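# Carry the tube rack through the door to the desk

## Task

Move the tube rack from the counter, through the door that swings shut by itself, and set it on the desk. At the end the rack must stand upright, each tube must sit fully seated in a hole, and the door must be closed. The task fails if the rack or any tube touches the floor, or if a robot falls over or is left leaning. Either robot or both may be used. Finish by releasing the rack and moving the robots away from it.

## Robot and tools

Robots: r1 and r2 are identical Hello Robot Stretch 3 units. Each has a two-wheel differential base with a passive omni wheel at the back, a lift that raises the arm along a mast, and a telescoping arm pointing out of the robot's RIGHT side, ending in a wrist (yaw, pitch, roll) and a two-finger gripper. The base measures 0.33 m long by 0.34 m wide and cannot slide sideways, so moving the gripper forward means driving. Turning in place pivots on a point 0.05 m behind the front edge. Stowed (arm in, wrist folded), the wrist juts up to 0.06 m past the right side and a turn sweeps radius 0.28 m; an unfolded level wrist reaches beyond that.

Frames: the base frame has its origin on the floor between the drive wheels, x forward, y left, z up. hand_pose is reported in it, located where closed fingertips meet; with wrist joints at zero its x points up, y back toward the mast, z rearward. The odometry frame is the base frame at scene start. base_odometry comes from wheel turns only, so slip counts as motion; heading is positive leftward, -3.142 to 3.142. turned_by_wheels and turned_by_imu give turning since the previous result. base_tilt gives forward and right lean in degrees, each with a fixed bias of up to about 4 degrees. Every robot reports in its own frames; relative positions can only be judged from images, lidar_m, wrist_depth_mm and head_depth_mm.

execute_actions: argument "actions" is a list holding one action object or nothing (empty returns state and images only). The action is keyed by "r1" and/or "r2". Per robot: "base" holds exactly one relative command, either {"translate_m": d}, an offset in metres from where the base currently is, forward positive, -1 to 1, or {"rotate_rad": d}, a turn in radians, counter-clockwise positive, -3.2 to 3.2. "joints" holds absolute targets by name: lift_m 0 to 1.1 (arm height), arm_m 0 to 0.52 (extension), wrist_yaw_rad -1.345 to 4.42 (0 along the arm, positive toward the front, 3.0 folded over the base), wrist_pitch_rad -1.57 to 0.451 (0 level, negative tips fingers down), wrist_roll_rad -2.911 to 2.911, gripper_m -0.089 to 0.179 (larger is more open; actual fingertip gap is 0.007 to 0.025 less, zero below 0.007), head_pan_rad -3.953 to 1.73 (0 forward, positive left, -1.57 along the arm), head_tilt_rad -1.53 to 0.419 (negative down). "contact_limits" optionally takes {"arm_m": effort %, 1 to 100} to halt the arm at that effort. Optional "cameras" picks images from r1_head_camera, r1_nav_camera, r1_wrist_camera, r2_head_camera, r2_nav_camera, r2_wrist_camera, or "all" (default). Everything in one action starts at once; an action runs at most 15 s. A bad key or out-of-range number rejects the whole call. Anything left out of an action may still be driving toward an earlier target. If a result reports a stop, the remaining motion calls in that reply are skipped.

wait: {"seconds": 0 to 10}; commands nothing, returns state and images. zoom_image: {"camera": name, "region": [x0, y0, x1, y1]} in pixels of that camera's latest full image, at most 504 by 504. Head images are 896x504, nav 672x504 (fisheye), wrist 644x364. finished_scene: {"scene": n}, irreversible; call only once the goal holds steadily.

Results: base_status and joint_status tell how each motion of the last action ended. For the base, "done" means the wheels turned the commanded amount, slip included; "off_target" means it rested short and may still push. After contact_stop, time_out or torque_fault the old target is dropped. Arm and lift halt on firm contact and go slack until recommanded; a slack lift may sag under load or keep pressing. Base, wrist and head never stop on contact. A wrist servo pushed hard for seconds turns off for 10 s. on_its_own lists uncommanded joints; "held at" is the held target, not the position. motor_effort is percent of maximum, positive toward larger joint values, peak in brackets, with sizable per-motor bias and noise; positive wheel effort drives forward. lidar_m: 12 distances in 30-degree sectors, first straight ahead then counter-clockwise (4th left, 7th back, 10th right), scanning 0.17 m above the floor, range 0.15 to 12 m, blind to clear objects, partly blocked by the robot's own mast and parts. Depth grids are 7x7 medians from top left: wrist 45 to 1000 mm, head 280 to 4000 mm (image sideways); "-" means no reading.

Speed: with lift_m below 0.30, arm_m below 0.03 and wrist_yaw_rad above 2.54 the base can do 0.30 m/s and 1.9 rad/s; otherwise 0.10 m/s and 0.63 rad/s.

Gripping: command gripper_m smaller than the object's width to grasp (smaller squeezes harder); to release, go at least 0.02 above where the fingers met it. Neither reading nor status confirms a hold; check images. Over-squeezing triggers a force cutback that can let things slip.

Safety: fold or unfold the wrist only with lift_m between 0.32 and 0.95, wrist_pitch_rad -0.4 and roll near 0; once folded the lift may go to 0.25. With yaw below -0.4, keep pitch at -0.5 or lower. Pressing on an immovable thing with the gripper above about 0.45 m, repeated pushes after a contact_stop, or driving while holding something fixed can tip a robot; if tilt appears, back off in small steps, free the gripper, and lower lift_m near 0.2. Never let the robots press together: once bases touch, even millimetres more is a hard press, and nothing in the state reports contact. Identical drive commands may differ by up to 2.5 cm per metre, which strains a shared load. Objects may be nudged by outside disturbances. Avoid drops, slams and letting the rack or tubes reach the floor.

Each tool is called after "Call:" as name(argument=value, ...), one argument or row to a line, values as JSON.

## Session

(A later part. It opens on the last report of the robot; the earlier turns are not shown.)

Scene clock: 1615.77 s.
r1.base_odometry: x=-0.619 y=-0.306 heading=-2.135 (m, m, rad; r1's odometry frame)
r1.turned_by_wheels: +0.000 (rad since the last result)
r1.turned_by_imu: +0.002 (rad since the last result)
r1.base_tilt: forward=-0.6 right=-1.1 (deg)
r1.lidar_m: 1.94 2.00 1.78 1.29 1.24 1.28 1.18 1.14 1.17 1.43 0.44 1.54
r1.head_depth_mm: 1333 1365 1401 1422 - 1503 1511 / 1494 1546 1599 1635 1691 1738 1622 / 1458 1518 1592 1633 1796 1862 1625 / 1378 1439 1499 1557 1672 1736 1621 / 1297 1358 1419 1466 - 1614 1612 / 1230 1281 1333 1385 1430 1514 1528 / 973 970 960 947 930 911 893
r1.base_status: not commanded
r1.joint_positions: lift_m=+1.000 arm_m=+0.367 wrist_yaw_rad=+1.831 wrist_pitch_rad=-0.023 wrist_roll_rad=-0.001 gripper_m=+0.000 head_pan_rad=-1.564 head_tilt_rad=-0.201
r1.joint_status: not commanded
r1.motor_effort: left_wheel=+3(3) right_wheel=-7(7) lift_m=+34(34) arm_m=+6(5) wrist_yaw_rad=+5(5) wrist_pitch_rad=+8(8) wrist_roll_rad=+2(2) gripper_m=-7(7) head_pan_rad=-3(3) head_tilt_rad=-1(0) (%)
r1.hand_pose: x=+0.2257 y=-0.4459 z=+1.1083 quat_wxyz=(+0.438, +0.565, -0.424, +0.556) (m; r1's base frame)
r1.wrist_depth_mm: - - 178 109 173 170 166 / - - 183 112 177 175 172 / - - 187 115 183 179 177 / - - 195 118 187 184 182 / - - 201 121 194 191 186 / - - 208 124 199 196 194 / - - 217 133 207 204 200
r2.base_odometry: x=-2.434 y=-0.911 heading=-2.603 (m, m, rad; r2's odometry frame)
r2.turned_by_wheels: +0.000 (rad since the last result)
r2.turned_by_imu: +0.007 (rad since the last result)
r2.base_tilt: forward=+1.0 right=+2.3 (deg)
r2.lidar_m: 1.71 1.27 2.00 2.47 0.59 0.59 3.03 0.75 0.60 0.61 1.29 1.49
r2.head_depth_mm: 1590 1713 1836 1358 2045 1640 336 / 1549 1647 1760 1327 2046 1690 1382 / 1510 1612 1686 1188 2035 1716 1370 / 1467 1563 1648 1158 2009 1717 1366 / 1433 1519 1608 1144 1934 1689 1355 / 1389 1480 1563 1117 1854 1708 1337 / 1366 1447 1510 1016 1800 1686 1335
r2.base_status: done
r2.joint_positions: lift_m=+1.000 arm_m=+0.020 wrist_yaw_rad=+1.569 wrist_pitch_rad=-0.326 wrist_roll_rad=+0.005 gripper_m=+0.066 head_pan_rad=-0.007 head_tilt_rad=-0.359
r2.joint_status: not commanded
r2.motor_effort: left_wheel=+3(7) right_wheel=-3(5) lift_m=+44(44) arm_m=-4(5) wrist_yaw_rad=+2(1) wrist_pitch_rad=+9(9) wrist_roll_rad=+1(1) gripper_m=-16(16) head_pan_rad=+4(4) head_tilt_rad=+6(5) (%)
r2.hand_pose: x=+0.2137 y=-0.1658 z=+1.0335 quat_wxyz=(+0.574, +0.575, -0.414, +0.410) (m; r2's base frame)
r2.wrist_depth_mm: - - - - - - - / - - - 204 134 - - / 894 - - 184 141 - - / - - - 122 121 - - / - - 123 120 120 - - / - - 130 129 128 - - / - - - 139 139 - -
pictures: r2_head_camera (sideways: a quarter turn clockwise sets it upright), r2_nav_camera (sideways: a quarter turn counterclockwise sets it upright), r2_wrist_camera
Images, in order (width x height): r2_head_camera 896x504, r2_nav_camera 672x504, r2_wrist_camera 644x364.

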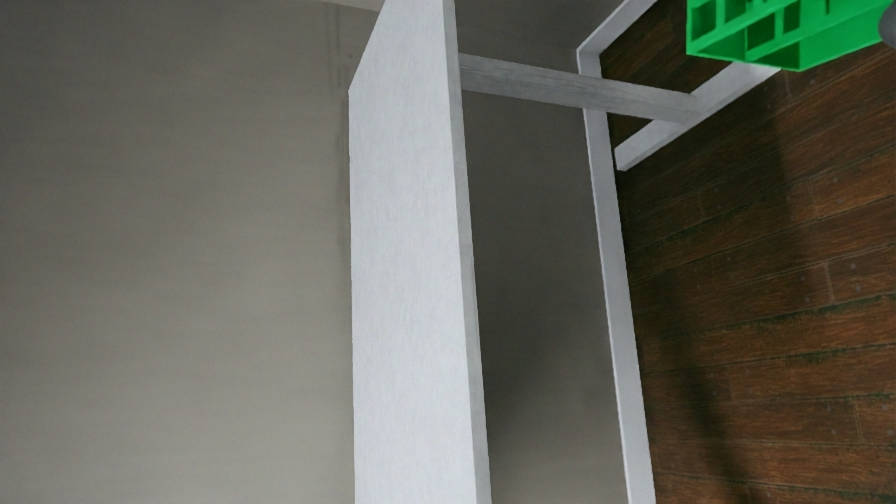

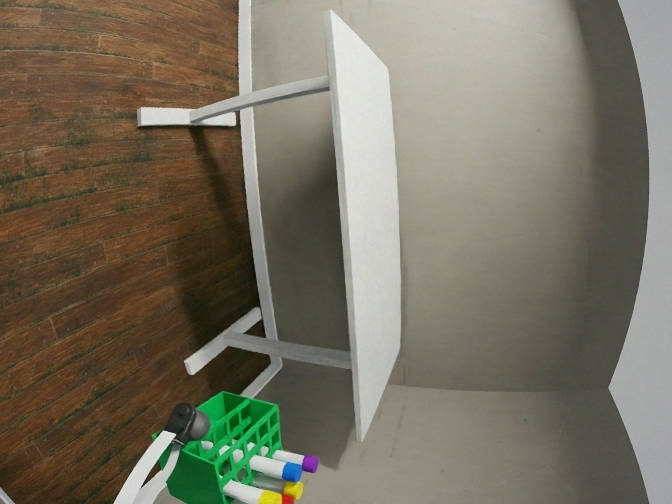

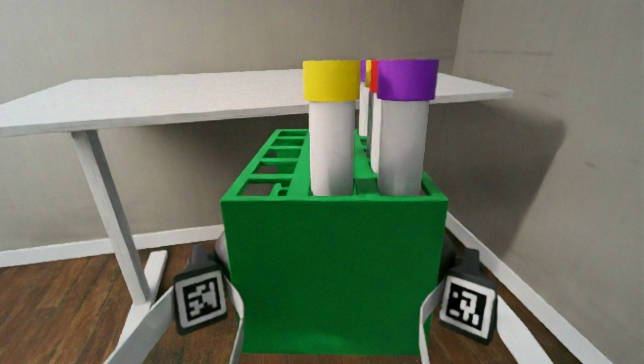

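Call:
execute_actions(
  actions=[
    {"r2":{"base":{"translate_m":0.1}},"r1":{"base":{"translate_m":0.104},"joints":{"arm_m":0.319,"wrist_yaw_rad":1.700}}},
  ],
  cameras=["r2_wrist_camera"],
)

Scene clock: 1727.47 s.
r1.base_odometry: x=-0.675 y=-0.394 heading=-2.135 (m, m, rad; r1's odometry frame)
r1.turned_by_wheels: +0.000 (rad since the last result)
r1.turned_by_imu: +0.001 (rad since the last result)
r1.base_tilt: forward=-0.6 right=-1.1 (deg)
r1.lidar_m: 1.86 1.91 1.86 1.34 1.30 1.34 1.28 1.23 1.27 1.12 0.44 1.45
r1.head_depth_mm: 1440 1482 1502 1529 - 1643 1571 / 1481 1551 1627 1687 1771 1848 1616 / 1393 1459 1531 1577 - 1787 1627 / 1324 1378 1443 1505 1525 1666 1614 / 1251 1302 1359 1422 - 1551 1558 / 1131 1148 1163 1183 1184 1202 1210 / 750 758 767 774 775 781 782
r1.base_status: done
r1.joint_positions: lift_m=+1.000 arm_m=+0.319 wrist_yaw_rad=+1.696 wrist_pitch_rad=-0.023 wrist_roll_rad=-0.001 gripper_m=+0.000 head_pan_rad=-1.564 head_tilt_rad=-0.201
r1.joint_status: all done
r1.motor_effort: left_wheel=+2(13) right_wheel=-7(11) lift_m=+34(34) arm_m=-5(5) wrist_yaw_rad=+5(65) wrist_pitch_rad=+8(8) wrist_roll_rad=+2(2) gripper_m=-7(11) head_pan_rad=-4(3) head_tilt_rad=+0(0) (%)
r1.hand_pose: x=+0.2323 y=-0.4325 z=+1.1084 quat_wxyz=(+0.475, +0.535, -0.461, +0.525) (m; r1's base frame)
r1.wrist_depth_mm: - - 176 109 172 170 170 / - - 182 112 179 175 174 / - - 188 115 184 181 179 / - - 194 118 189 187 185 / - - 201 121 195 192 189 / - - 208 124 201 198 195 / - - 214 132 208 205 201
r2.base_odometry: x=-2.520 y=-0.962 heading=-2.602 (m, m, rad; r2's odometry frame)
r2.turned_by_wheels: +0.000 (rad since the last result)
r2.turned_by_imu: +0.001 (rad since the last result)
r2.base_tilt: forward=+1.1 right=+2.3 (deg)
r2.lidar_m: 1.61 1.19 1.89 2.50 0.79 0.66 1.30 0.74 0.63 0.83 1.26 1.40
r2.head_depth_mm: 1495 1625 1753 1231 2012 1659 334 / 1464 1568 1668 1099 1968 1626 1375 / 1412 1513 1631 1089 1948 1719 1369 / 1381 1476 1572 1059 1867 1711 1360 / 1346 1442 1520 965 1825 1703 1355 / 1306 1399 1477 951 1749 1693 1348 / 1284 1363 1457 942 1696 1688 1342
r2.base_status: done
r2.joint_positions: lift_m=+1.000 arm_m=+0.020 wrist_yaw_rad=+1.569 wrist_pitch_rad=-0.326 wrist_roll_rad=+0.005 gripper_m=+0.066 head_pan_rad=-0.007 head_tilt_rad=-0.359
r2.joint_status: not commanded
r2.motor_effort: left_wheel=+2(7) right_wheel=-3(4) lift_m=+44(44) arm_m=-4(4) wrist_yaw_rad=+0(1) wrist_pitch_rad=+9(9) wrist_roll_rad=+1(1) gripper_m=-16(16) head_pan_rad=+4(4) head_tilt_rad=+6(5) (%)
r2.hand_pose: x=+0.2137 y=-0.1658 z=+1.0335 quat_wxyz=(+0.574, +0.575, -0.414, +0.410) (m; r2's base frame)
r2.wrist_depth_mm: - - - - - - - / - - - 204 134 - - / 784 877 841 179 140 - - / - - - 122 121 - - / - - 123 120 120 - - / - - 130 129 128 - - / - - - 139 140 - -
pictures: r2_wrist_camera
Images, in order (width x height): r2_wrist_camera 644x364.

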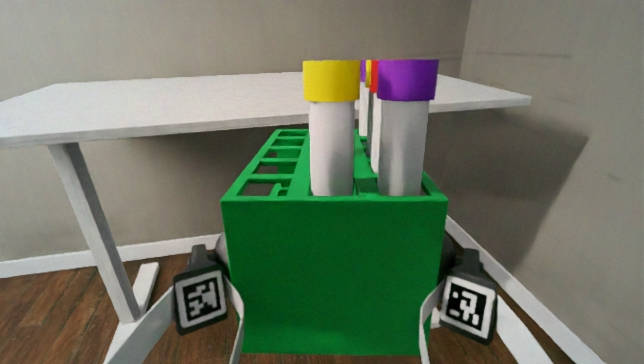

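Call:
execute_actions(
  actions=[
    {"r2":{"base":{"translate_m":0.1}},"r1":{"base":{"translate_m":0.109},"joints":{"arm_m":0.282,"wrist_yaw_rad":1.565}}},
  ],
  cameras=[],
)

Call:
execute_actions(
  actions=[
    {"r2":{"base":{"translate_m":0.1}},"r1":{"base":{"translate_m":0.114},"joints":{"arm_m":0.265,"wrist_yaw_rad":1.434}}},
  ],
  cameras=[],
)

Call:
execute_actions(
  actions=[
    {"r2":{"base":{"translate_m":0.1}},"r1":{"base":{"translate_m":0.117},"joints":{"arm_m":0.258,"wrist_yaw_rad":1.303}}},
  ],
  cameras=["r2_wrist_camera","r2_head_camera"],
)

Scene clock: 1738.10 s.
r1.base_odometry: x=-0.733 y=-0.486 heading=-2.134 (m, m, rad; r1's odometry frame)
r1.turned_by_wheels: +0.000 (rad since the last result)
r1.turned_by_imu: +0.001 (rad since the last result)
r1.base_tilt: forward=-0.6 right=-1.1 (deg)
r1.lidar_m: 1.79 1.82 1.87 1.40 1.35 1.39 1.37 1.32 1.36 0.90 0.45 1.36
r1.head_depth_mm: 1497 1562 1617 1661 1770 1758 1617 / 1424 1497 1561 1630 1759 1848 1631 / 1341 1400 1468 1526 - 1711 1626 / 1267 1317 1379 1441 1487 1606 1600 / 1184 1230 1286 1343 - 1475 1488 / 843 868 888 906 920 950 973 / 641 654 667 678 690 700 711
r1.base_status: done
r1.joint_positions: lift_m=+1.000 arm_m=+0.282 wrist_yaw_rad=+1.557 wrist_pitch_rad=-0.023 wrist_roll_rad=-0.001 gripper_m=+0.000 head_pan_rad=-1.564 head_tilt_rad=-0.201
r1.joint_status: all done
r1.motor_effort: left_wheel=+0(13) right_wheel=-5(8) lift_m=+34(35) arm_m=-6(7) wrist_yaw_rad=+9(58) wrist_pitch_rad=+8(8) wrist_roll_rad=+2(2) gripper_m=-8(10) head_pan_rad=-3(3) head_tilt_rad=+1(1) (%)
r1.hand_pose: x=+0.2342 y=-0.4310 z=+1.1084 quat_wxyz=(+0.510, +0.502, -0.497, +0.491) (m; r1's base frame)
r1.wrist_depth_mm: - - 176 108 175 174 172 / - - 181 112 179 177 176 / - - 187 115 184 185 183 / - - 194 118 191 188 189 / - - 200 121 196 196 194 / - - 208 124 202 203 199 / - - 213 133 209 209 207
r2.base_odometry: x=-2.606 y=-1.013 heading=-2.602 (m, m, rad; r2's odometry frame)
r2.turned_by_wheels: +0.000 (rad since the last result)
r2.turned_by_imu: +0.001 (rad since the last result)
r2.base_tilt: forward=+1.0 right=+2.3 (deg)
r2.lidar_m: 1.52 1.11 1.78 2.51 0.97 0.74 1.19 0.77 0.68 1.04 1.24 1.31
r2.head_depth_mm: 1398 1514 1643 1024 1904 1427 335 / 1376 1470 1564 1013 1864 1627 1376 / 1322 1423 1524 997 1831 1736 1370 / 1287 1387 1488 983 1758 1710 1362 / 1259 1340 1427 968 1702 1705 1351 / 1225 1317 1381 952 1654 1699 1348 / 1196 1272 1357 938 1584 1647 1343
r2.base_status: done
r2.joint_positions: lift_m=+1.000 arm_m=+0.020 wrist_yaw_rad=+1.569 wrist_pitch_rad=-0.326 wrist_roll_rad=+0.005 gripper_m=+0.066 head_pan_rad=-0.007 head_tilt_rad=-0.359
r2.joint_status: not commanded
r2.motor_effort: left_wheel=+2(7) right_wheel=-3(5) lift_m=+44(44) arm_m=-4(4) wrist_yaw_rad=+1(1) wrist_pitch_rad=+9(9) wrist_roll_rad=+1(1) gripper_m=-17(16) head_pan_rad=+4(4) head_tilt_rad=+6(6) (%)
r2.hand_pose: x=+0.2137 y=-0.1658 z=+1.0335 quat_wxyz=(+0.574, +0.575, -0.414, +0.410) (m; r2's base frame)
r2.wrist_depth_mm: - - - - - - - / - - - 204 134 - - / 692 680 751 179 141 - - / - - - 122 121 - - / - - 123 120 119 - - / - - 129 129 128 - - / - - - 139 139 - -
pictures: none
No camera images: the call's "cameras" was empty. Leave "cameras" out to get every camera's image.

Scene clock: 1740.23 s.
r1.base_odometry: x=-0.794 y=-0.582 heading=-2.134 (m, m, rad; r1's odometry frame)
r1.turned_by_wheels: +0.000 (rad since the last result)
r1.turned_by_imu: +0.001 (rad since the last result)
r1.base_tilt: forward=-0.6 right=-1.1 (deg)
r1.lidar_m: 1.71 1.72 1.77 1.46 1.41 1.46 1.48 1.42 1.47 0.79 0.47 1.26
r1.head_depth_mm: 1452 1512 1592 1678 1797 1849 1619 / 1352 1419 1489 1550 1682 1740 1616 / 1278 1337 1398 1452 - 1644 1617 / 1194 1247 1308 1368 1421 1521 1536 / 919 951 988 1019 - 1119 1155 / 709 729 751 771 769 819 843 / 577 590 606 620 628 649 665
r1.base_status: done
r1.joint_positions: lift_m=+1.000 arm_m=+0.265 wrist_yaw_rad=+1.434 wrist_pitch_rad=-0.023 wrist_roll_rad=-0.001 gripper_m=+0.000 head_pan_rad=-1.564 head_tilt_rad=-0.201
r1.joint_status: all done
r1.motor_effort: left_wheel=+1(13) right_wheel=-4(8) lift_m=+34(34) arm_m=-3(6) wrist_yaw_rad=+0(45) wrist_pitch_rad=+8(7) wrist_roll_rad=+2(2) gripper_m=-7(9) head_pan_rad=-4(3) head_tilt_rad=+0(0) (%)
r1.hand_pose: x=+0.2319 y=-0.4451 z=+1.1084 quat_wxyz=(+0.539, +0.471, -0.527, +0.459) (m; r1's base frame)
r1.wrist_depth_mm: - - 176 109 175 175 172 / - - 181 111 180 179 177 / - - 186 115 185 183 183 / - - 192 118 190 190 188 / - - 199 121 196 195 194 / - - 205 124 202 204 201 / - - 215 134 210 209 206
r2.base_odometry: x=-2.692 y=-1.065 heading=-2.602 (m, m, rad; r2's odometry frame)
r2.turned_by_wheels: +0.000 (rad since the last result)
r2.turned_by_imu: +0.001 (rad since the last result)
r2.base_tilt: forward=+1.0 right=+2.2 (deg)
r2.lidar_m: 1.42 1.03 1.66 2.54 1.16 0.82 1.13 0.81 0.74 1.21 1.22 1.21
r2.head_depth_mm: 1315 1417 1544 1032 1265 1300 335 / 1269 1385 1491 1015 1776 1695 1381 / 1247 1328 1433 994 1700 1716 1376 / 1207 1287 1396 986 753 1710 1368 / 1176 1258 1362 967 740 1668 1359 / 1147 1227 1308 958 694 1607 1352 / 1118 1196 1283 940 687 1589 1342
r2.base_status: done
r2.joint_positions: lift_m=+1.000 arm_m=+0.020 wrist_yaw_rad=+1.569 wrist_pitch_rad=-0.326 wrist_roll_rad=+0.005 gripper_m=+0.066 head_pan_rad=-0.007 head_tilt_rad=-0.359
r2.joint_status: not commanded
r2.motor_effort: left_wheel=+2(7) right_wheel=-3(4) lift_m=+44(44) arm_m=-5(4) wrist_yaw_rad=+1(1) wrist_pitch_rad=+9(8) wrist_roll_rad=+1(1) gripper_m=-17(16) head_pan_rad=+4(4) head_tilt_rad=+6(6) (%)
r2.hand_pose: x=+0.2137 y=-0.1658 z=+1.0335 quat_wxyz=(+0.574, +0.575, -0.414, +0.410) (m; r2's base frame)
r2.wrist_depth_mm: - - - - - - 980 / - - - 205 134 - - / 682 678 675 178 141 813 998 / 897 - - 122 121 - - / - - 123 120 119 - - / - - 130 129 128 - - / - - - 139 139 - -
pictures: none
No camera images: the call's "cameras" was empty. Leave "cameras" out to get every camera's image.

Scene clock: 1742.40 s.
r1.base_odometry: x=-0.856 y=-0.681 heading=-2.134 (m, m, rad; r1's odometry frame)
r1.turned_by_wheels: +0.000 (rad since the last result)
r1.turned_by_imu: +0.001 (rad since the last result)
r1.base_tilt: forward=-0.6 right=-1.1 (deg)
r1.lidar_m: 1.63 1.62 1.67 1.53 1.47 1.52 1.58 1.52 1.57 0.72 0.50 1.19
r1.head_depth_mm: 1373 1440 1516 1595 1706 1812 1623 / 1281 1356 1411 1477 1605 1663 1616 / 1203 1262 1320 1380 - 1560 1574 / 974 1021 1072 1123 1162 1282 1339 / 768 798 831 860 - 943 977 / 634 653 677 699 711 749 770 / 539 554 569 586 600 617 636
r1.base_status: done
r1.joint_positions: lift_m=+1.000 arm_m=+0.258 wrist_yaw_rad=+1.299 wrist_pitch_rad=-0.023 wrist_roll_rad=-0.001 gripper_m=+0.000 head_pan_rad=-1.564 head_tilt_rad=-0.201
r1.joint_status: all done
r1.motor_effort: left_wheel=+0(14) right_wheel=-4(11) lift_m=+34(34) arm_m=+0(5) wrist_yaw_rad=+5(64) wrist_pitch_rad=+7(8) wrist_roll_rad=+2(2) gripper_m=-7(12) head_pan_rad=-3(3) head_tilt_rad=+0(0) (%)
r1.hand_pose: x=+0.2249 y=-0.4716 z=+1.1085 quat_wxyz=(+0.569, +0.434, -0.557, +0.421) (m; r1's base frame)
r1.wrist_depth_mm: - - 176 109 176 175 174 / - - 181 112 180 179 180 / - - 186 115 186 185 185 / - - 192 119 190 191 190 / - - 198 121 199 197 197 / - - 206 124 205 203 203 / - - 213 134 210 210 211
r2.base_odometry: x=-2.778 y=-1.116 heading=-2.602 (m, m, rad; r2's odometry frame)
r2.turned_by_wheels: +0.000 (rad since the last result)
r2.turned_by_imu: +0.001 (rad since the last result)
r2.base_tilt: forward=+1.0 right=+2.3 (deg)
r2.lidar_m: 1.32 0.95 0.97 2.56 1.35 0.91 1.11 0.81 0.80 1.19 1.19 1.13
r2.head_depth_mm: 1233 1316 1422 1027 733 1189 335 / 1188 1288 1372 1014 688 1718 1390 / 1150 1242 1345 998 678 1689 1365 / 1132 1205 1301 984 636 1635 1366 / 1092 1174 1270 968 632 1583 1354 / 1072 1138 1223 952 624 1523 1344 / 1044 1107 1189 942 620 1503 1347
r2.base_status: done
r2.joint_positions: lift_m=+1.000 arm_m=+0.020 wrist_yaw_rad=+1.569 wrist_pitch_rad=-0.326 wrist_roll_rad=+0.005 gripper_m=+0.066 head_pan_rad=-0.007 head_tilt_rad=-0.359
r2.joint_status: not commanded
r2.motor_effort: left_wheel=+2(7) right_wheel=-3(5) lift_m=+44(44) arm_m=-4(4) wrist_yaw_rad=+3(3) wrist_pitch_rad=+9(9) wrist_roll_rad=+1(1) gripper_m=-16(15) head_pan_rad=+4(4) head_tilt_rad=+6(6) (%)
r2.hand_pose: x=+0.2137 y=-0.1658 z=+1.0335 quat_wxyz=(+0.574, +0.575, -0.414, +0.410) (m; r2's base frame)
r2.wrist_depth_mm: - - - - - - 948 / - - - 205 134 - - / 696 684 666 185 141 708 911 / 468 480 487 121 121 - - / - - 124 120 120 - - / - - 130 128 128 - - / - - - 139 140 - -
pictures: r2_head_camera (sideways: a quarter turn clockwise sets it upright), r2_wrist_camera
Images, in order (width x height): r2_head_camera 896x504, r2_wrist_camera 644x364.

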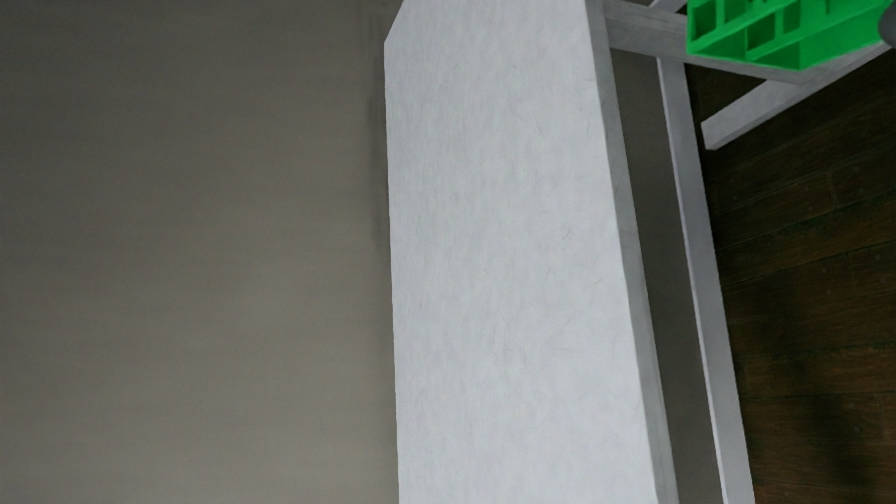

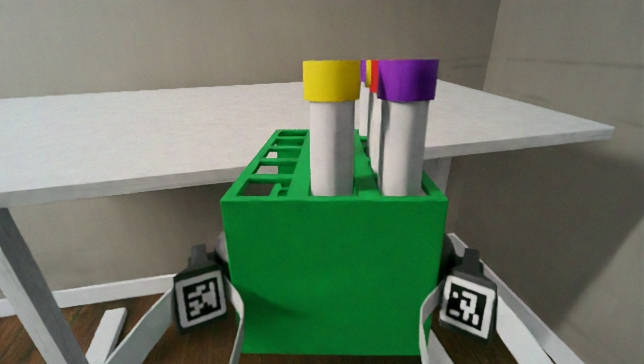

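Call:
execute_actions(
  actions=[
    {"r2":{"base":{"translate_m":0.1},"joints":{"lift_m":1.02}},"r1":{"base":{"translate_m":0.119},"joints":{"arm_m":0.264,"wrist_yaw_rad":1.173}}},
  ],
  cameras=[],
)

Call:
execute_actions(
  actions=[
    {"r2":{"base":{"translate_m":0.1}},"r1":{"base":{"translate_m":0.113},"joints":{"arm_m":0.286,"wrist_yaw_rad":1.042}}},
  ],
  cameras=["r2_wrist_camera"],
)

Scene clock: 1776.50 s.
r1.base_odometry: x=-0.920 y=-0.782 heading=-2.134 (m, m, rad; r1's odometry frame)
r1.turned_by_wheels: +0.000 (rad since the last result)
r1.turned_by_imu: +0.002 (rad since the last result)
r1.base_tilt: forward=-0.5 right=-1.0 (deg)
r1.lidar_m: 1.54 1.52 1.57 1.59 1.53 1.58 1.69 1.62 1.58 0.69 0.53 1.14
r1.head_depth_mm: 1292 1367 1435 1515 1605 1707 1621 / 1211 1264 1341 1397 1535 1569 1590 / 1019 1079 1146 1189 - 1448 1465 / 825 863 904 946 979 1068 1119 / 692 718 746 769 - 846 885 / 595 617 635 661 673 709 735 / 522 538 555 569 484 567 597
r1.base_status: done
r1.joint_positions: lift_m=+1.000 arm_m=+0.264 wrist_yaw_rad=+1.162 wrist_pitch_rad=-0.022 wrist_roll_rad=-0.001 gripper_m=+0.000 head_pan_rad=-1.564 head_tilt_rad=-0.201
r1.joint_status: all done
r1.on_its_own: wrist_yaw_rad is at rest, and its effort (+13) is outside its rest range (-12 to +12)
r1.motor_effort: left_wheel=-2(20) right_wheel=-2(15) lift_m=+35(35) arm_m=+2(12) wrist_yaw_rad=+13(89) wrist_pitch_rad=+7(8) wrist_roll_rad=+2(2) gripper_m=-8(13) head_pan_rad=-3(3) head_tilt_rad=-1(0) (%)
r1.hand_pose: x=+0.2131 y=-0.5105 z=+1.1086 quat_wxyz=(+0.596, +0.394, -0.586, +0.382) (m; r1's base frame)
r1.wrist_depth_mm: - - 175 108 175 177 176 / - - 180 111 180 182 183 / - - 186 115 185 188 187 / - - 192 118 194 193 194 / - - 197 122 198 199 200 / - - 204 124 206 205 205 / - - 212 133 212 212 215
r2.base_odometry: x=-2.863 y=-1.167 heading=-2.602 (m, m, rad; r2's odometry frame)
r2.turned_by_wheels: +0.000 (rad since the last result)
r2.turned_by_imu: +0.001 (rad since the last result)
r2.base_tilt: forward=+1.0 right=+2.3 (deg)
r2.lidar_m: 1.23 1.23 0.89 2.56 1.54 1.00 1.12 0.88 0.93 1.17 1.17 1.04
r2.head_depth_mm: 1135 1217 1322 1026 662 331 785 / 1100 1183 1276 1009 652 1559 1388 / 1068 1141 1245 1001 646 537 1377 / 1040 1111 1207 978 638 512 1364 / 1014 1084 1165 964 629 505 1343 / 986 1058 1138 955 624 482 1348 / 959 1029 1105 944 619 462 1334
r2.base_status: done
r2.joint_positions: lift_m=+1.020 arm_m=+0.020 wrist_yaw_rad=+1.569 wrist_pitch_rad=-0.326 wrist_roll_rad=+0.005 gripper_m=+0.066 head_pan_rad=-0.007 head_tilt_rad=-0.359
r2.joint_status: all done
r2.motor_effort: left_wheel=+2(7) right_wheel=-3(3) lift_m=+44(46) arm_m=-4(4) wrist_yaw_rad=+2(0) wrist_pitch_rad=+9(9) wrist_roll_rad=+1(1) gripper_m=-16(17) head_pan_rad=+4(4) head_tilt_rad=+6(6) (%)
r2.hand_pose: x=+0.2137 y=-0.1658 z=+1.0534 quat_wxyz=(+0.574, +0.575, -0.414, +0.410) (m; r2's base frame)
r2.wrist_depth_mm: 945 - - - - - 961 / - - - 203 134 - 970 / 768 753 740 185 141 712 900 / 498 496 457 122 121 543 913 / 392 412 123 121 120 - 990 / - - 130 129 128 - 999 / - - - 139 140 - -
pictures: none
No camera images: the call's "cameras" was empty. Leave "cameras" out to get every camera's image.

Scene clock: 1778.80 s.
r1.base_odometry: x=-0.980 y=-0.878 heading=-2.134 (m, m, rad; r1's odometry frame)
r1.turned_by_wheels: +0.000 (rad since the last result)
r1.turned_by_imu: +0.001 (rad since the last result)
r1.base_tilt: forward=-0.6 right=-1.0 (deg)
r1.lidar_m: 1.46 1.43 1.47 1.65 1.60 1.63 1.79 1.72 1.50 0.68 0.58 1.08
r1.head_depth_mm: 1217 1284 1362 1426 1511 1611 1620 / 1074 1140 1224 1304 1432 1472 1539 / 886 936 986 1018 - 1215 1268 / 759 792 828 869 900 974 1017 / 659 685 712 736 - 808 851 / 584 605 627 650 671 701 729 / 524 542 505 549 563 602 625
r1.base_status: done
r1.joint_positions: lift_m=+1.000 arm_m=+0.286 wrist_yaw_rad=+1.032 wrist_pitch_rad=-0.022 wrist_roll_rad=-0.001 gripper_m=+0.000 head_pan_rad=-1.564 head_tilt_rad=-0.201
r1.joint_status: all done
r1.motor_effort: left_wheel=-2(24) right_wheel=+0(22) lift_m=+34(35) arm_m=+2(11) wrist_yaw_rad=+11(93) wrist_pitch_rad=+7(8) wrist_roll_rad=+2(2) gripper_m=-8(15) head_pan_rad=-3(4) head_tilt_rad=+0(0) (%)
r1.hand_pose: x=+0.1981 y=-0.5619 z=+1.1087 quat_wxyz=(+0.619, +0.356, -0.610, +0.342) (m; r1's base frame)
r1.wrist_depth_mm: - 829 173 108 176 177 178 / - 875 179 111 182 182 184 / - 913 185 114 186 188 189 / - 958 190 118 193 194 194 / - 990 195 122 200 201 202 / - - 202 124 205 207 208 / - - 211 132 212 216 216
r2.base_odometry: x=-2.949 y=-1.219 heading=-2.602 (m, m, rad; r2's odometry frame)
r2.turned_by_wheels: +0.000 (rad since the last result)
r2.turned_by_imu: +0.001 (rad since the last result)
r2.base_tilt: forward=+1.0 right=+2.3 (deg)
r2.lidar_m: 1.13 1.13 0.82 2.36 1.72 1.10 1.14 0.96 1.04 1.14 1.14 0.95
r2.head_depth_mm: 1039 1121 1207 1033 658 331 379 / 1010 1082 1175 1017 651 480 1299 / 987 1062 1146 997 646 474 1252 / 956 1026 1102 989 639 472 411 / 931 993 1067 969 633 469 395 / 907 970 1037 952 624 465 381 / 884 941 1013 942 616 461 367
r2.base_status: done
r2.joint_positions: lift_m=+1.020 arm_m=+0.020 wrist_yaw_rad=+1.569 wrist_pitch_rad=-0.326 wrist_roll_rad=+0.005 gripper_m=+0.066 head_pan_rad=-0.007 head_tilt_rad=-0.359
r2.joint_status: not commanded
r2.motor_effort: left_wheel=+2(6) right_wheel=-3(3) lift_m=+44(44) arm_m=-4(4) wrist_yaw_rad=+1(2) wrist_pitch_rad=+9(9) wrist_roll_rad=+1(1) gripper_m=-16(16) head_pan_rad=+4(4) head_tilt_rad=+6(6) (%)
r2.hand_pose: x=+0.2137 y=-0.1658 z=+1.0534 quat_wxyz=(+0.574, +0.575, -0.414, +0.410) (m; r2's base frame)
r2.wrist_depth_mm: 872 946 991 - - - 918 / 952 - - 204 134 - 948 / 757 752 741 185 141 711 872 / 497 495 456 122 121 477 473 / 368 368 123 120 120 - 943 / 308 318 130 128 128 - 986 / - - - 139 139 - 982
pictures: r2_wrist_camera
Images, in order (width x height): r2_wrist_camera 644x364.

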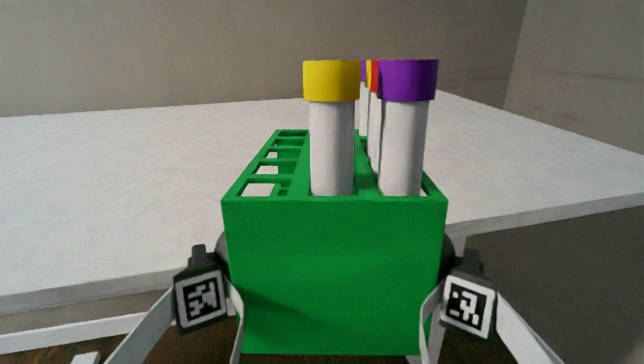

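Call:
execute_actions(
  actions=[
    {"r2":{"base":{"translate_m":0.1}},"r1":{"base":{"translate_m":0.109},"joints":{"arm_m":0.324,"wrist_yaw_rad":0.911}}},
  ],
  cameras=[],
)

Call:
execute_actions(
  actions=[
    {"r2":{"base":{"translate_m":0.1}},"r1":{"base":{"translate_m":0.105},"joints":{"arm_m":0.372,"wrist_yaw_rad":0.780}}},
  ],
  cameras=["r2_wrist_camera","r2_head_camera"],
)

Scene clock: 1788.17 s.
r1.base_odometry: x=-1.038 y=-0.970 heading=-2.134 (m, m, rad; r1's odometry frame)
r1.turned_by_wheels: +0.000 (rad since the last result)
r1.turned_by_imu: +0.002 (rad since the last result)
r1.base_tilt: forward=-0.7 right=-1.1 (deg)
r1.lidar_m: 1.38 1.33 1.37 1.71 1.65 1.70 1.89 1.81 1.39 0.70 0.64 1.02
r1.head_depth_mm: 1125 1195 1274 1334 1419 1515 1575 / 953 1008 1068 1128 1266 1308 1423 / 832 868 915 939 - 1090 1156 / 733 767 802 845 - 931 983 / 658 682 711 731 759 812 852 / 596 617 640 646 664 680 751 / 545 564 576 603 620 646 675
r1.base_status: done
r1.joint_positions: lift_m=+1.000 arm_m=+0.324 wrist_yaw_rad=+0.909 wrist_pitch_rad=-0.021 wrist_roll_rad=-0.001 gripper_m=+0.000 head_pan_rad=-1.564 head_tilt_rad=-0.201
r1.joint_status: all done
r1.motor_effort: left_wheel=-1(28) right_wheel=-1(30) lift_m=+34(35) arm_m=+3(12) wrist_yaw_rad=+2(91) wrist_pitch_rad=+7(7) wrist_roll_rad=+2(2) gripper_m=-7(16) head_pan_rad=-3(3) head_tilt_rad=+0(0) (%)
r1.hand_pose: x=+0.1804 y=-0.6258 z=+1.1090 quat_wxyz=(+0.639, +0.317, -0.631, +0.304) (m; r1's base frame)
r1.wrist_depth_mm: 678 616 174 109 176 178 179 / 701 654 179 111 181 184 185 / 739 662 185 114 188 188 189 / 756 683 188 118 193 195 198 / 811 710 195 121 199 199 202 / 839 761 200 124 206 207 210 / 930 780 210 133 214 215 218
r2.base_odometry: x=-3.035 y=-1.270 heading=-2.602 (m, m, rad; r2's odometry frame)
r2.turned_by_wheels: +0.000 (rad since the last result)
r2.turned_by_imu: +0.001 (rad since the last result)
r2.base_tilt: forward=+1.0 right=+2.3 (deg)
r2.lidar_m: 1.03 1.03 0.76 2.16 1.90 1.19 1.18 1.04 1.15 1.12 1.12 0.86
r2.head_depth_mm: 950 1022 1111 1033 654 331 342 / 919 989 1065 1012 649 481 379 / 894 964 1036 996 644 475 376 / 873 933 1006 986 640 472 374 / 848 908 971 965 633 467 372 / 827 885 952 958 627 465 370 / 808 865 919 958 621 462 368
r2.base_status: done
r2.joint_positions: lift_m=+1.020 arm_m=+0.020 wrist_yaw_rad=+1.569 wrist_pitch_rad=-0.326 wrist_roll_rad=+0.005 gripper_m=+0.066 head_pan_rad=-0.007 head_tilt_rad=-0.359
r2.joint_status: not commanded
r2.motor_effort: left_wheel=+2(6) right_wheel=-3(6) lift_m=+44(44) arm_m=-4(4) wrist_yaw_rad=+2(1) wrist_pitch_rad=+9(9) wrist_roll_rad=+1(1) gripper_m=-16(16) head_pan_rad=+4(4) head_tilt_rad=+6(6) (%)
r2.hand_pose: x=+0.2137 y=-0.1658 z=+1.0534 quat_wxyz=(+0.574, +0.575, -0.414, +0.410) (m; r2's base frame)
r2.wrist_depth_mm: 794 852 880 929 989 - 883 / 844 902 953 203 134 - 910 / 761 753 739 178 141 706 874 / 503 494 455 122 122 475 470 / 369 371 123 120 120 359 357 / 296 294 130 129 128 310 902 / 244 244 243 139 140 - -
pictures: none
No camera images: the call's "cameras" was empty. Leave "cameras" out to get every camera's image.

Scene clock: 1790.47 s.
r1.base_odometry: x=-1.094 y=-1.059 heading=-2.134 (m, m, rad; r1's odometry frame)
r1.turned_by_wheels: +0.000 (rad since the last result)
r1.turned_by_imu: +0.001 (rad since the last result)
r1.base_tilt: forward=-0.6 right=-1.0 (deg)
r1.lidar_m: 1.31 1.24 1.28 1.71 1.71 1.75 1.98 1.90 1.26 0.74 0.71 0.97
r1.head_depth_mm: 1018 1078 1142 1224 - 1419 1522 / 904 952 1005 1058 1156 1209 1301 / 811 851 893 917 1024 1056 1123 / 737 771 806 845 903 933 986 / 678 704 734 757 797 838 879 / 625 649 652 674 714 744 793 / 581 606 631 662 699 1851 973
r1.base_status: done
r1.joint_positions: lift_m=+1.000 arm_m=+0.372 wrist_yaw_rad=+0.779 wrist_pitch_rad=-0.020 wrist_roll_rad=-0.001 gripper_m=+0.000 head_pan_rad=-1.564 head_tilt_rad=-0.201
r1.joint_status: all done
r1.motor_effort: left_wheel=+0(30) right_wheel=-2(30) lift_m=+34(34) arm_m=+3(13) wrist_yaw_rad=+1(92) wrist_pitch_rad=+6(7) wrist_roll_rad=+2(2) gripper_m=-7(15) head_pan_rad=-3(4) head_tilt_rad=+0(0) (%)
r1.hand_pose: x=+0.1582 y=-0.6988 z=+1.1092 quat_wxyz=(+0.658, +0.275, -0.651, +0.262) (m; r1's base frame)
r1.wrist_depth_mm: 455 433 173 108 178 179 180 / 479 442 178 112 184 184 186 / 491 460 184 115 189 190 192 / 519 479 189 118 194 196 199 / 532 495 195 121 200 201 204 / 551 508 200 124 207 209 210 / 572 527 209 133 213 215 218
r2.base_odometry: x=-3.121 y=-1.322 heading=-2.602 (m, m, rad; r2's odometry frame)
r2.turned_by_wheels: +0.000 (rad since the last result)
r2.turned_by_imu: +0.001 (rad since the last result)
r2.base_tilt: forward=+1.0 right=+2.3 (deg)
r2.lidar_m: 0.94 0.94 0.72 1.96 2.09 1.28 1.23 1.12 1.25 1.10 1.10 0.78
r2.head_depth_mm: 855 916 994 1033 658 331 342 / 825 891 963 1009 653 479 379 / 805 869 934 973 643 475 377 / 789 842 900 946 638 472 374 / 766 822 877 928 632 469 372 / 747 797 857 899 626 465 370 / 728 780 830 876 619 461 368
r2.base_status: done
r2.joint_positions: lift_m=+1.020 arm_m=+0.020 wrist_yaw_rad=+1.569 wrist_pitch_rad=-0.326 wrist_roll_rad=+0.005 gripper_m=+0.066 head_pan_rad=-0.007 head_tilt_rad=-0.359
r2.joint_status: not commanded
r2.motor_effort: left_wheel=+1(7) right_wheel=-3(4) lift_m=+44(44) arm_m=-4(4) wrist_yaw_rad=+2(1) wrist_pitch_rad=+9(9) wrist_roll_rad=+1(1) gripper_m=-16(16) head_pan_rad=+4(4) head_tilt_rad=+6(6) (%)
r2.hand_pose: x=+0.2137 y=-0.1658 z=+1.0534 quat_wxyz=(+0.574, +0.575, -0.414, +0.410) (m; r2's base frame)
r2.wrist_depth_mm: 710 759 795 854 890 939 856 / 768 812 873 205 134 - 894 / 782 753 756 184 141 716 859 / 502 495 462 122 121 478 479 / 373 367 123 120 120 356 359 / 295 295 130 129 128 289 285 / 243 243 227 139 140 233 239
pictures: r2_head_camera (sideways: a quarter turn clockwise sets it upright), r2_wrist_camera
Images, in order (width x height): r2_head_camera 896x504, r2_wrist_camera 644x364.

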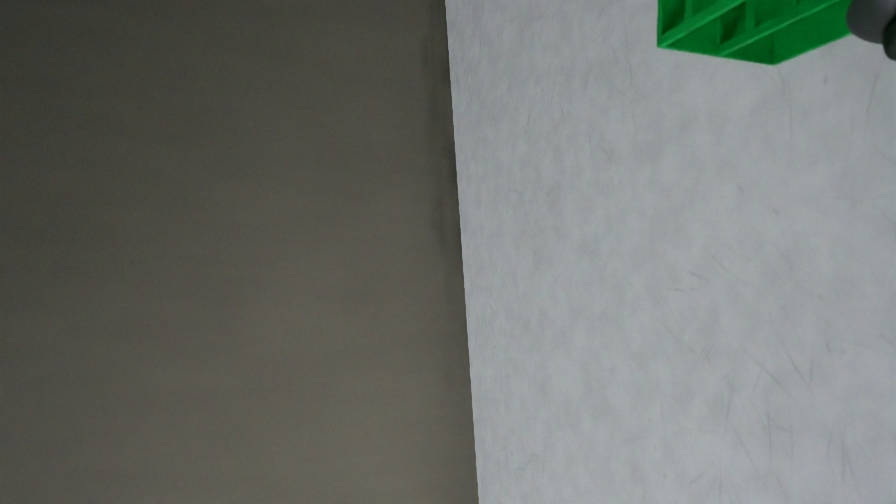

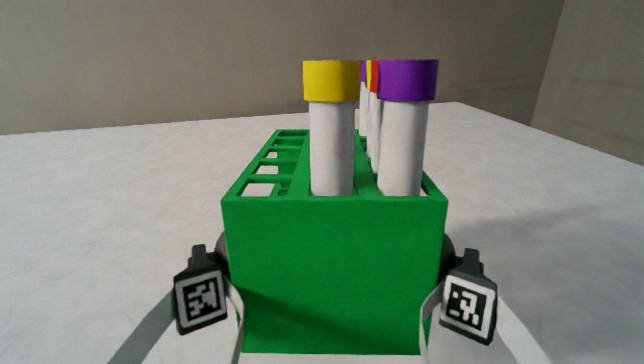

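Call:
execute_actions(
  actions=[
    {"r2":{"base":{"translate_m":0.09},"joints":{"lift_m":0.96}},"r1":{"base":{"translate_m":0.099},"joints":{"arm_m":0.433,"wrist_yaw_rad":0.649}}},
  ],
  cameras=["r2_wrist_camera","r2_head_camera","r1_nav_camera"],
)

Scene clock: 1814.53 s.
r1.base_odometry: x=-1.147 y=-1.142 heading=-2.134 (m, m, rad; r1's odometry frame)
r1.turned_by_wheels: +0.000 (rad since the last result)
r1.turned_by_imu: +0.001 (rad since the last result)
r1.base_tilt: forward=-0.6 right=-1.0 (deg)
r1.lidar_m: 1.24 1.16 1.19 1.59 1.76 1.81 2.06 1.99 1.20 0.79 0.79 0.92
r1.head_depth_mm: 976 1031 1092 1160 - 1314 1425 / 896 940 988 1027 1112 1176 1254 / 826 863 905 - 1019 1060 1129 / 766 799 837 869 930 965 1020 / 715 743 773 798 829 886 932 / 672 698 723 754 791 835 875 / 728 752 781 821 854 888 933
r1.base_status: done
r1.joint_positions: lift_m=+1.000 arm_m=+0.433 wrist_yaw_rad=+0.650 wrist_pitch_rad=-0.019 wrist_roll_rad=-0.001 gripper_m=+0.000 head_pan_rad=-1.564 head_tilt_rad=-0.201
r1.joint_status: all done
r1.motor_effort: left_wheel=+0(29) right_wheel=-2(30) lift_m=+34(34) arm_m=+3(10) wrist_yaw_rad=-2(85) wrist_pitch_rad=+6(7) wrist_roll_rad=+2(2) gripper_m=-7(13) head_pan_rad=-4(3) head_tilt_rad=+0(0) (%)
r1.hand_pose: x=+0.1334 y=-0.7813 z=+1.1094 quat_wxyz=(+0.673, +0.232, -0.667, +0.219) (m; r1's base frame)
r1.wrist_depth_mm: 297 286 173 109 178 181 183 / 304 296 178 112 183 186 188 / 312 309 184 115 189 192 193 / 324 317 188 118 195 197 202 / 336 326 194 121 201 202 207 / 353 342 201 124 208 211 214 / 360 350 211 133 214 219 220
r2.base_odometry: x=-3.198 y=-1.368 heading=-2.601 (m, m, rad; r2's odometry frame)
r2.turned_by_wheels: +0.000 (rad since the last result)
r2.turned_by_imu: +0.001 (rad since the last result)
r2.base_tilt: forward=+1.0 right=+2.3 (deg)
r2.lidar_m: 0.85 0.85 0.69 1.79 2.26 1.36 1.29 1.20 1.23 1.07 0.75 0.71
r2.head_depth_mm: 768 829 901 958 660 481 336 / 745 801 872 919 650 479 378 / 727 782 843 892 644 475 376 / 710 761 820 876 638 473 374 / 689 741 796 849 631 468 372 / 673 719 770 823 626 466 370 / 658 703 749 802 622 461 367
r2.base_status: done
r2.joint_positions: lift_m=+0.960 arm_m=+0.020 wrist_yaw_rad=+1.569 wrist_pitch_rad=-0.326 wrist_roll_rad=+0.005 gripper_m=+0.066 head_pan_rad=-0.007 head_tilt_rad=-0.359
r2.joint_status: all done
r2.motor_effort: left_wheel=+1(7) right_wheel=-3(4) lift_m=+23(37) arm_m=-4(4) wrist_yaw_rad=+1(2) wrist_pitch_rad=+9(9) wrist_roll_rad=+1(1) gripper_m=-16(16) head_pan_rad=+4(4) head_tilt_rad=+5(5) (%)
r2.hand_pose: x=+0.2136 y=-0.1658 z=+0.9941 quat_wxyz=(+0.574, +0.575, -0.414, +0.410) (m; r2's base frame)
r2.wrist_depth_mm: 656 688 717 758 798 859 837 / 689 733 764 205 134 913 863 / 536 536 532 185 141 510 509 / 359 355 327 122 121 343 336 / 266 265 123 120 120 258 257 / 212 212 130 129 128 206 205 / 175 175 164 139 139 167 171
pictures: r1_nav_camera (sideways: a quarter turn counterclockwise sets it upright), r2_head_camera (sideways: a quarter turn clockwise sets it upright), r2_wrist_camera
Images, in order (width x height): r1_nav_camera 672x504, r2_head_camera 896x504, r2_wrist_camera 644x364.

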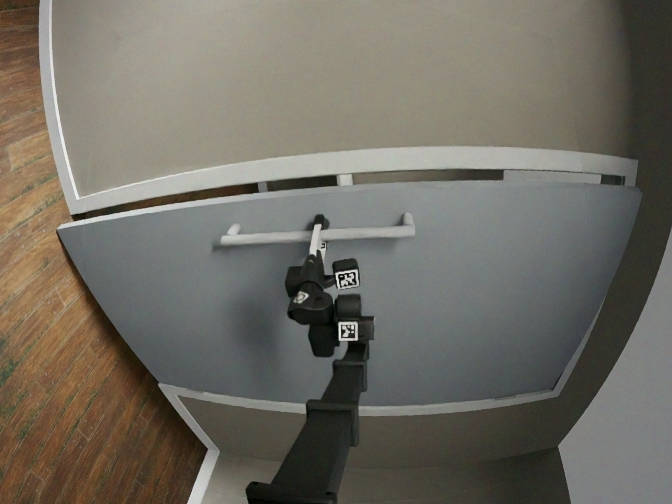

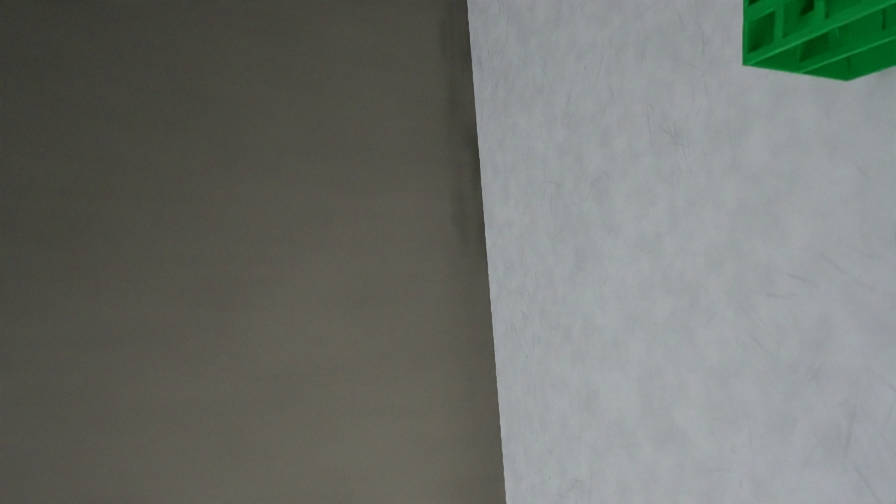

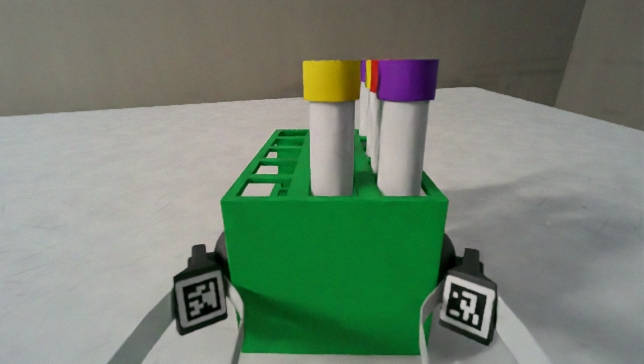

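Call:
execute_actions(
  actions=[
    {"r2":{"joints":{"lift_m":0.94}},"r1":{"joints":{"gripper_m":0.09}}},
  ],
  cameras=["r2_wrist_camera","r2_head_camera","r1_nav_camera","r1_wrist_camera"],
)

Scene clock: 1822.47 s.
r1.base_odometry: x=-1.147 y=-1.142 heading=-2.134 (m, m, rad; r1's odometry frame)
r1.turned_by_wheels: +0.000 (rad since the last result)
r1.turned_by_imu: +0.001 (rad since the last result)
r1.base_tilt: forward=-0.6 right=-1.0 (deg)
r1.lidar_m: 1.24 1.16 1.19 1.59 1.76 1.81 2.07 1.99 1.27 0.92 0.88 0.91
r1.head_depth_mm: 1037 1083 1146 1209 - 1365 1467 / 968 1017 1068 1111 1186 1252 1337 / 914 951 998 - 1121 1163 1227 / 860 899 937 975 1046 1085 1140 / 818 851 886 920 967 1015 1065 / 777 807 830 863 889 950 994 / 736 768 788 819 853 892 927
r1.base_status: not commanded
r1.joint_positions: lift_m=+1.000 arm_m=+0.433 wrist_yaw_rad=+0.650 wrist_pitch_rad=-0.019 wrist_roll_rad=-0.001 gripper_m=+0.090 head_pan_rad=-1.564 head_tilt_rad=-0.201
r1.joint_status: all done
r1.motor_effort: left_wheel=-1(1) right_wheel=+1(1) lift_m=+34(34) arm_m=+3(3) wrist_yaw_rad=-1(2) wrist_pitch_rad=+6(6) wrist_roll_rad=+2(2) gripper_m=+0(77) head_pan_rad=-3(4) head_tilt_rad=-1(0) (%)
r1.hand_pose: x=+0.1334 y=-0.7813 z=+1.1094 quat_wxyz=(+0.673, +0.232, -0.667, +0.219) (m; r1's base frame)
r1.wrist_depth_mm: 298 291 283 276 276 270 267 / 308 298 291 284 284 278 272 / 313 304 299 296 292 286 281 / 324 319 310 305 299 292 288 / 340 330 318 314 307 302 298 / 346 339 328 321 - 310 305 / 361 351 340 333 331 320 316
r2.base_odometry: x=-3.198 y=-1.368 heading=-2.601 (m, m, rad; r2's odometry frame)
r2.turned_by_wheels: +0.000 (rad since the last result)
r2.turned_by_imu: +0.001 (rad since the last result)
r2.base_tilt: forward=+1.0 right=+2.3 (deg)
r2.lidar_m: 0.85 0.85 0.69 1.78 2.26 1.37 1.25 1.20 1.23 1.07 0.75 0.71
r2.head_depth_mm: 769 831 896 957 657 483 330 / 747 803 868 923 650 480 379 / 729 783 843 894 643 475 377 / 709 756 822 872 640 472 375 / 690 740 794 849 633 469 371 / 675 719 773 821 626 464 370 / 658 699 751 801 621 461 368
r2.base_status: not commanded
r2.joint_positions: lift_m=+0.940 arm_m=+0.020 wrist_yaw_rad=+1.569 wrist_pitch_rad=-0.325 wrist_roll_rad=+0.005 gripper_m=+0.066 head_pan_rad=-0.007 head_tilt_rad=-0.359
r2.joint_status: all done
r2.motor_effort: left_wheel=+1(2) right_wheel=-3(3) lift_m=+23(23) arm_m=-4(4) wrist_yaw_rad=+0(1) wrist_pitch_rad=+9(9) wrist_roll_rad=+1(1) gripper_m=-15(17) head_pan_rad=+4(4) head_tilt_rad=+6(6) (%)
r2.hand_pose: x=+0.2137 y=-0.1658 z=+0.9743 quat_wxyz=(+0.574, +0.575, -0.414, +0.410) (m; r2's base frame)
r2.wrist_depth_mm: 651 682 712 752 810 858 853 / 684 736 761 110 103 914 861 / 474 474 463 112 112 442 440 / 311 310 288 117 118 299 295 / 232 231 122 118 118 225 224 / 184 184 131 129 128 180 178 / 153 152 147 142 141 146 149
pictures: r1_nav_camera (sideways: a quarter turn counterclockwise sets it upright), r1_wrist_camera, r2_head_camera (sideways: a quarter turn clockwise sets it upright), r2_wrist_camera
Images, in order (width x height): r1_nav_camera 672x504, r1_wrist_camera 644x364, r2_head_camera 896x504, r2_wrist_camera 644x364.

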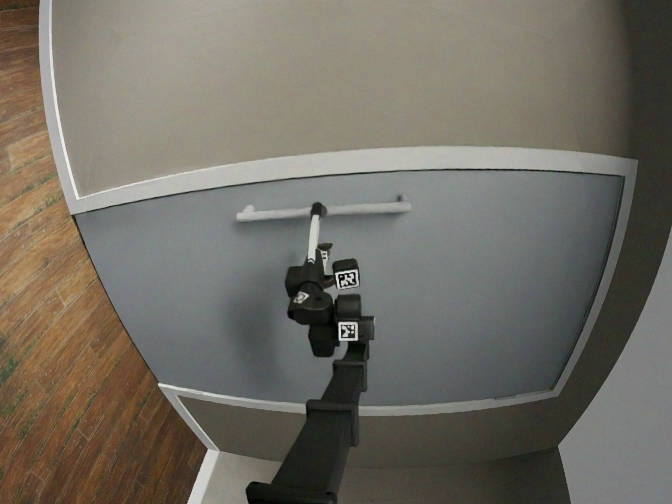

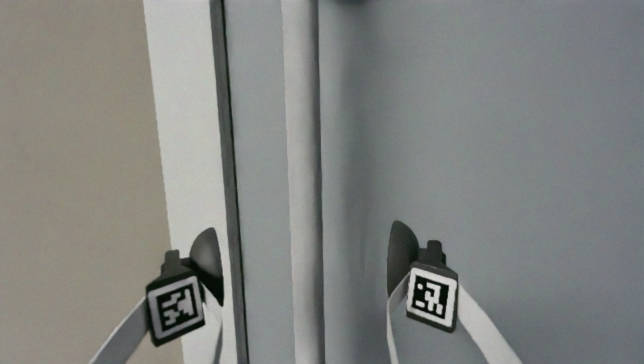

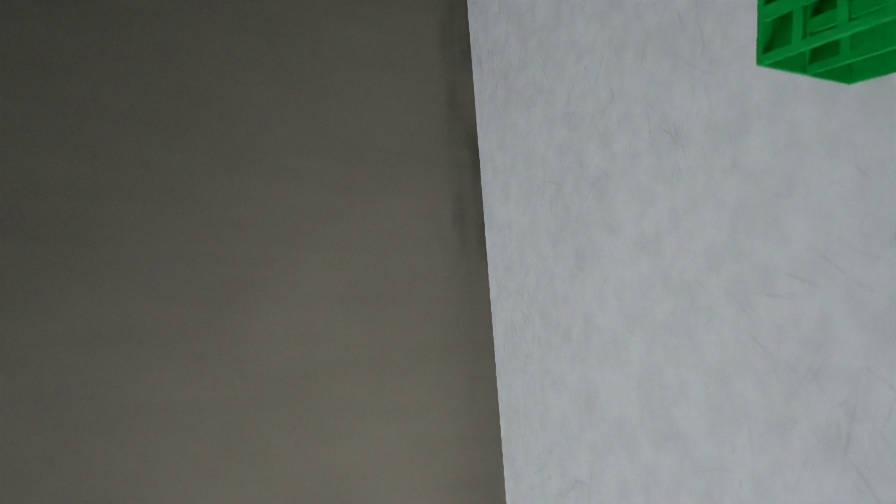

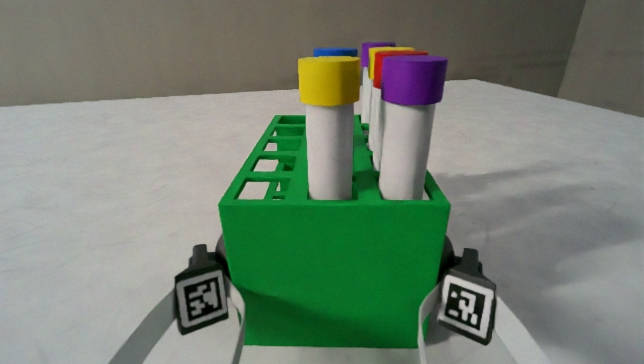

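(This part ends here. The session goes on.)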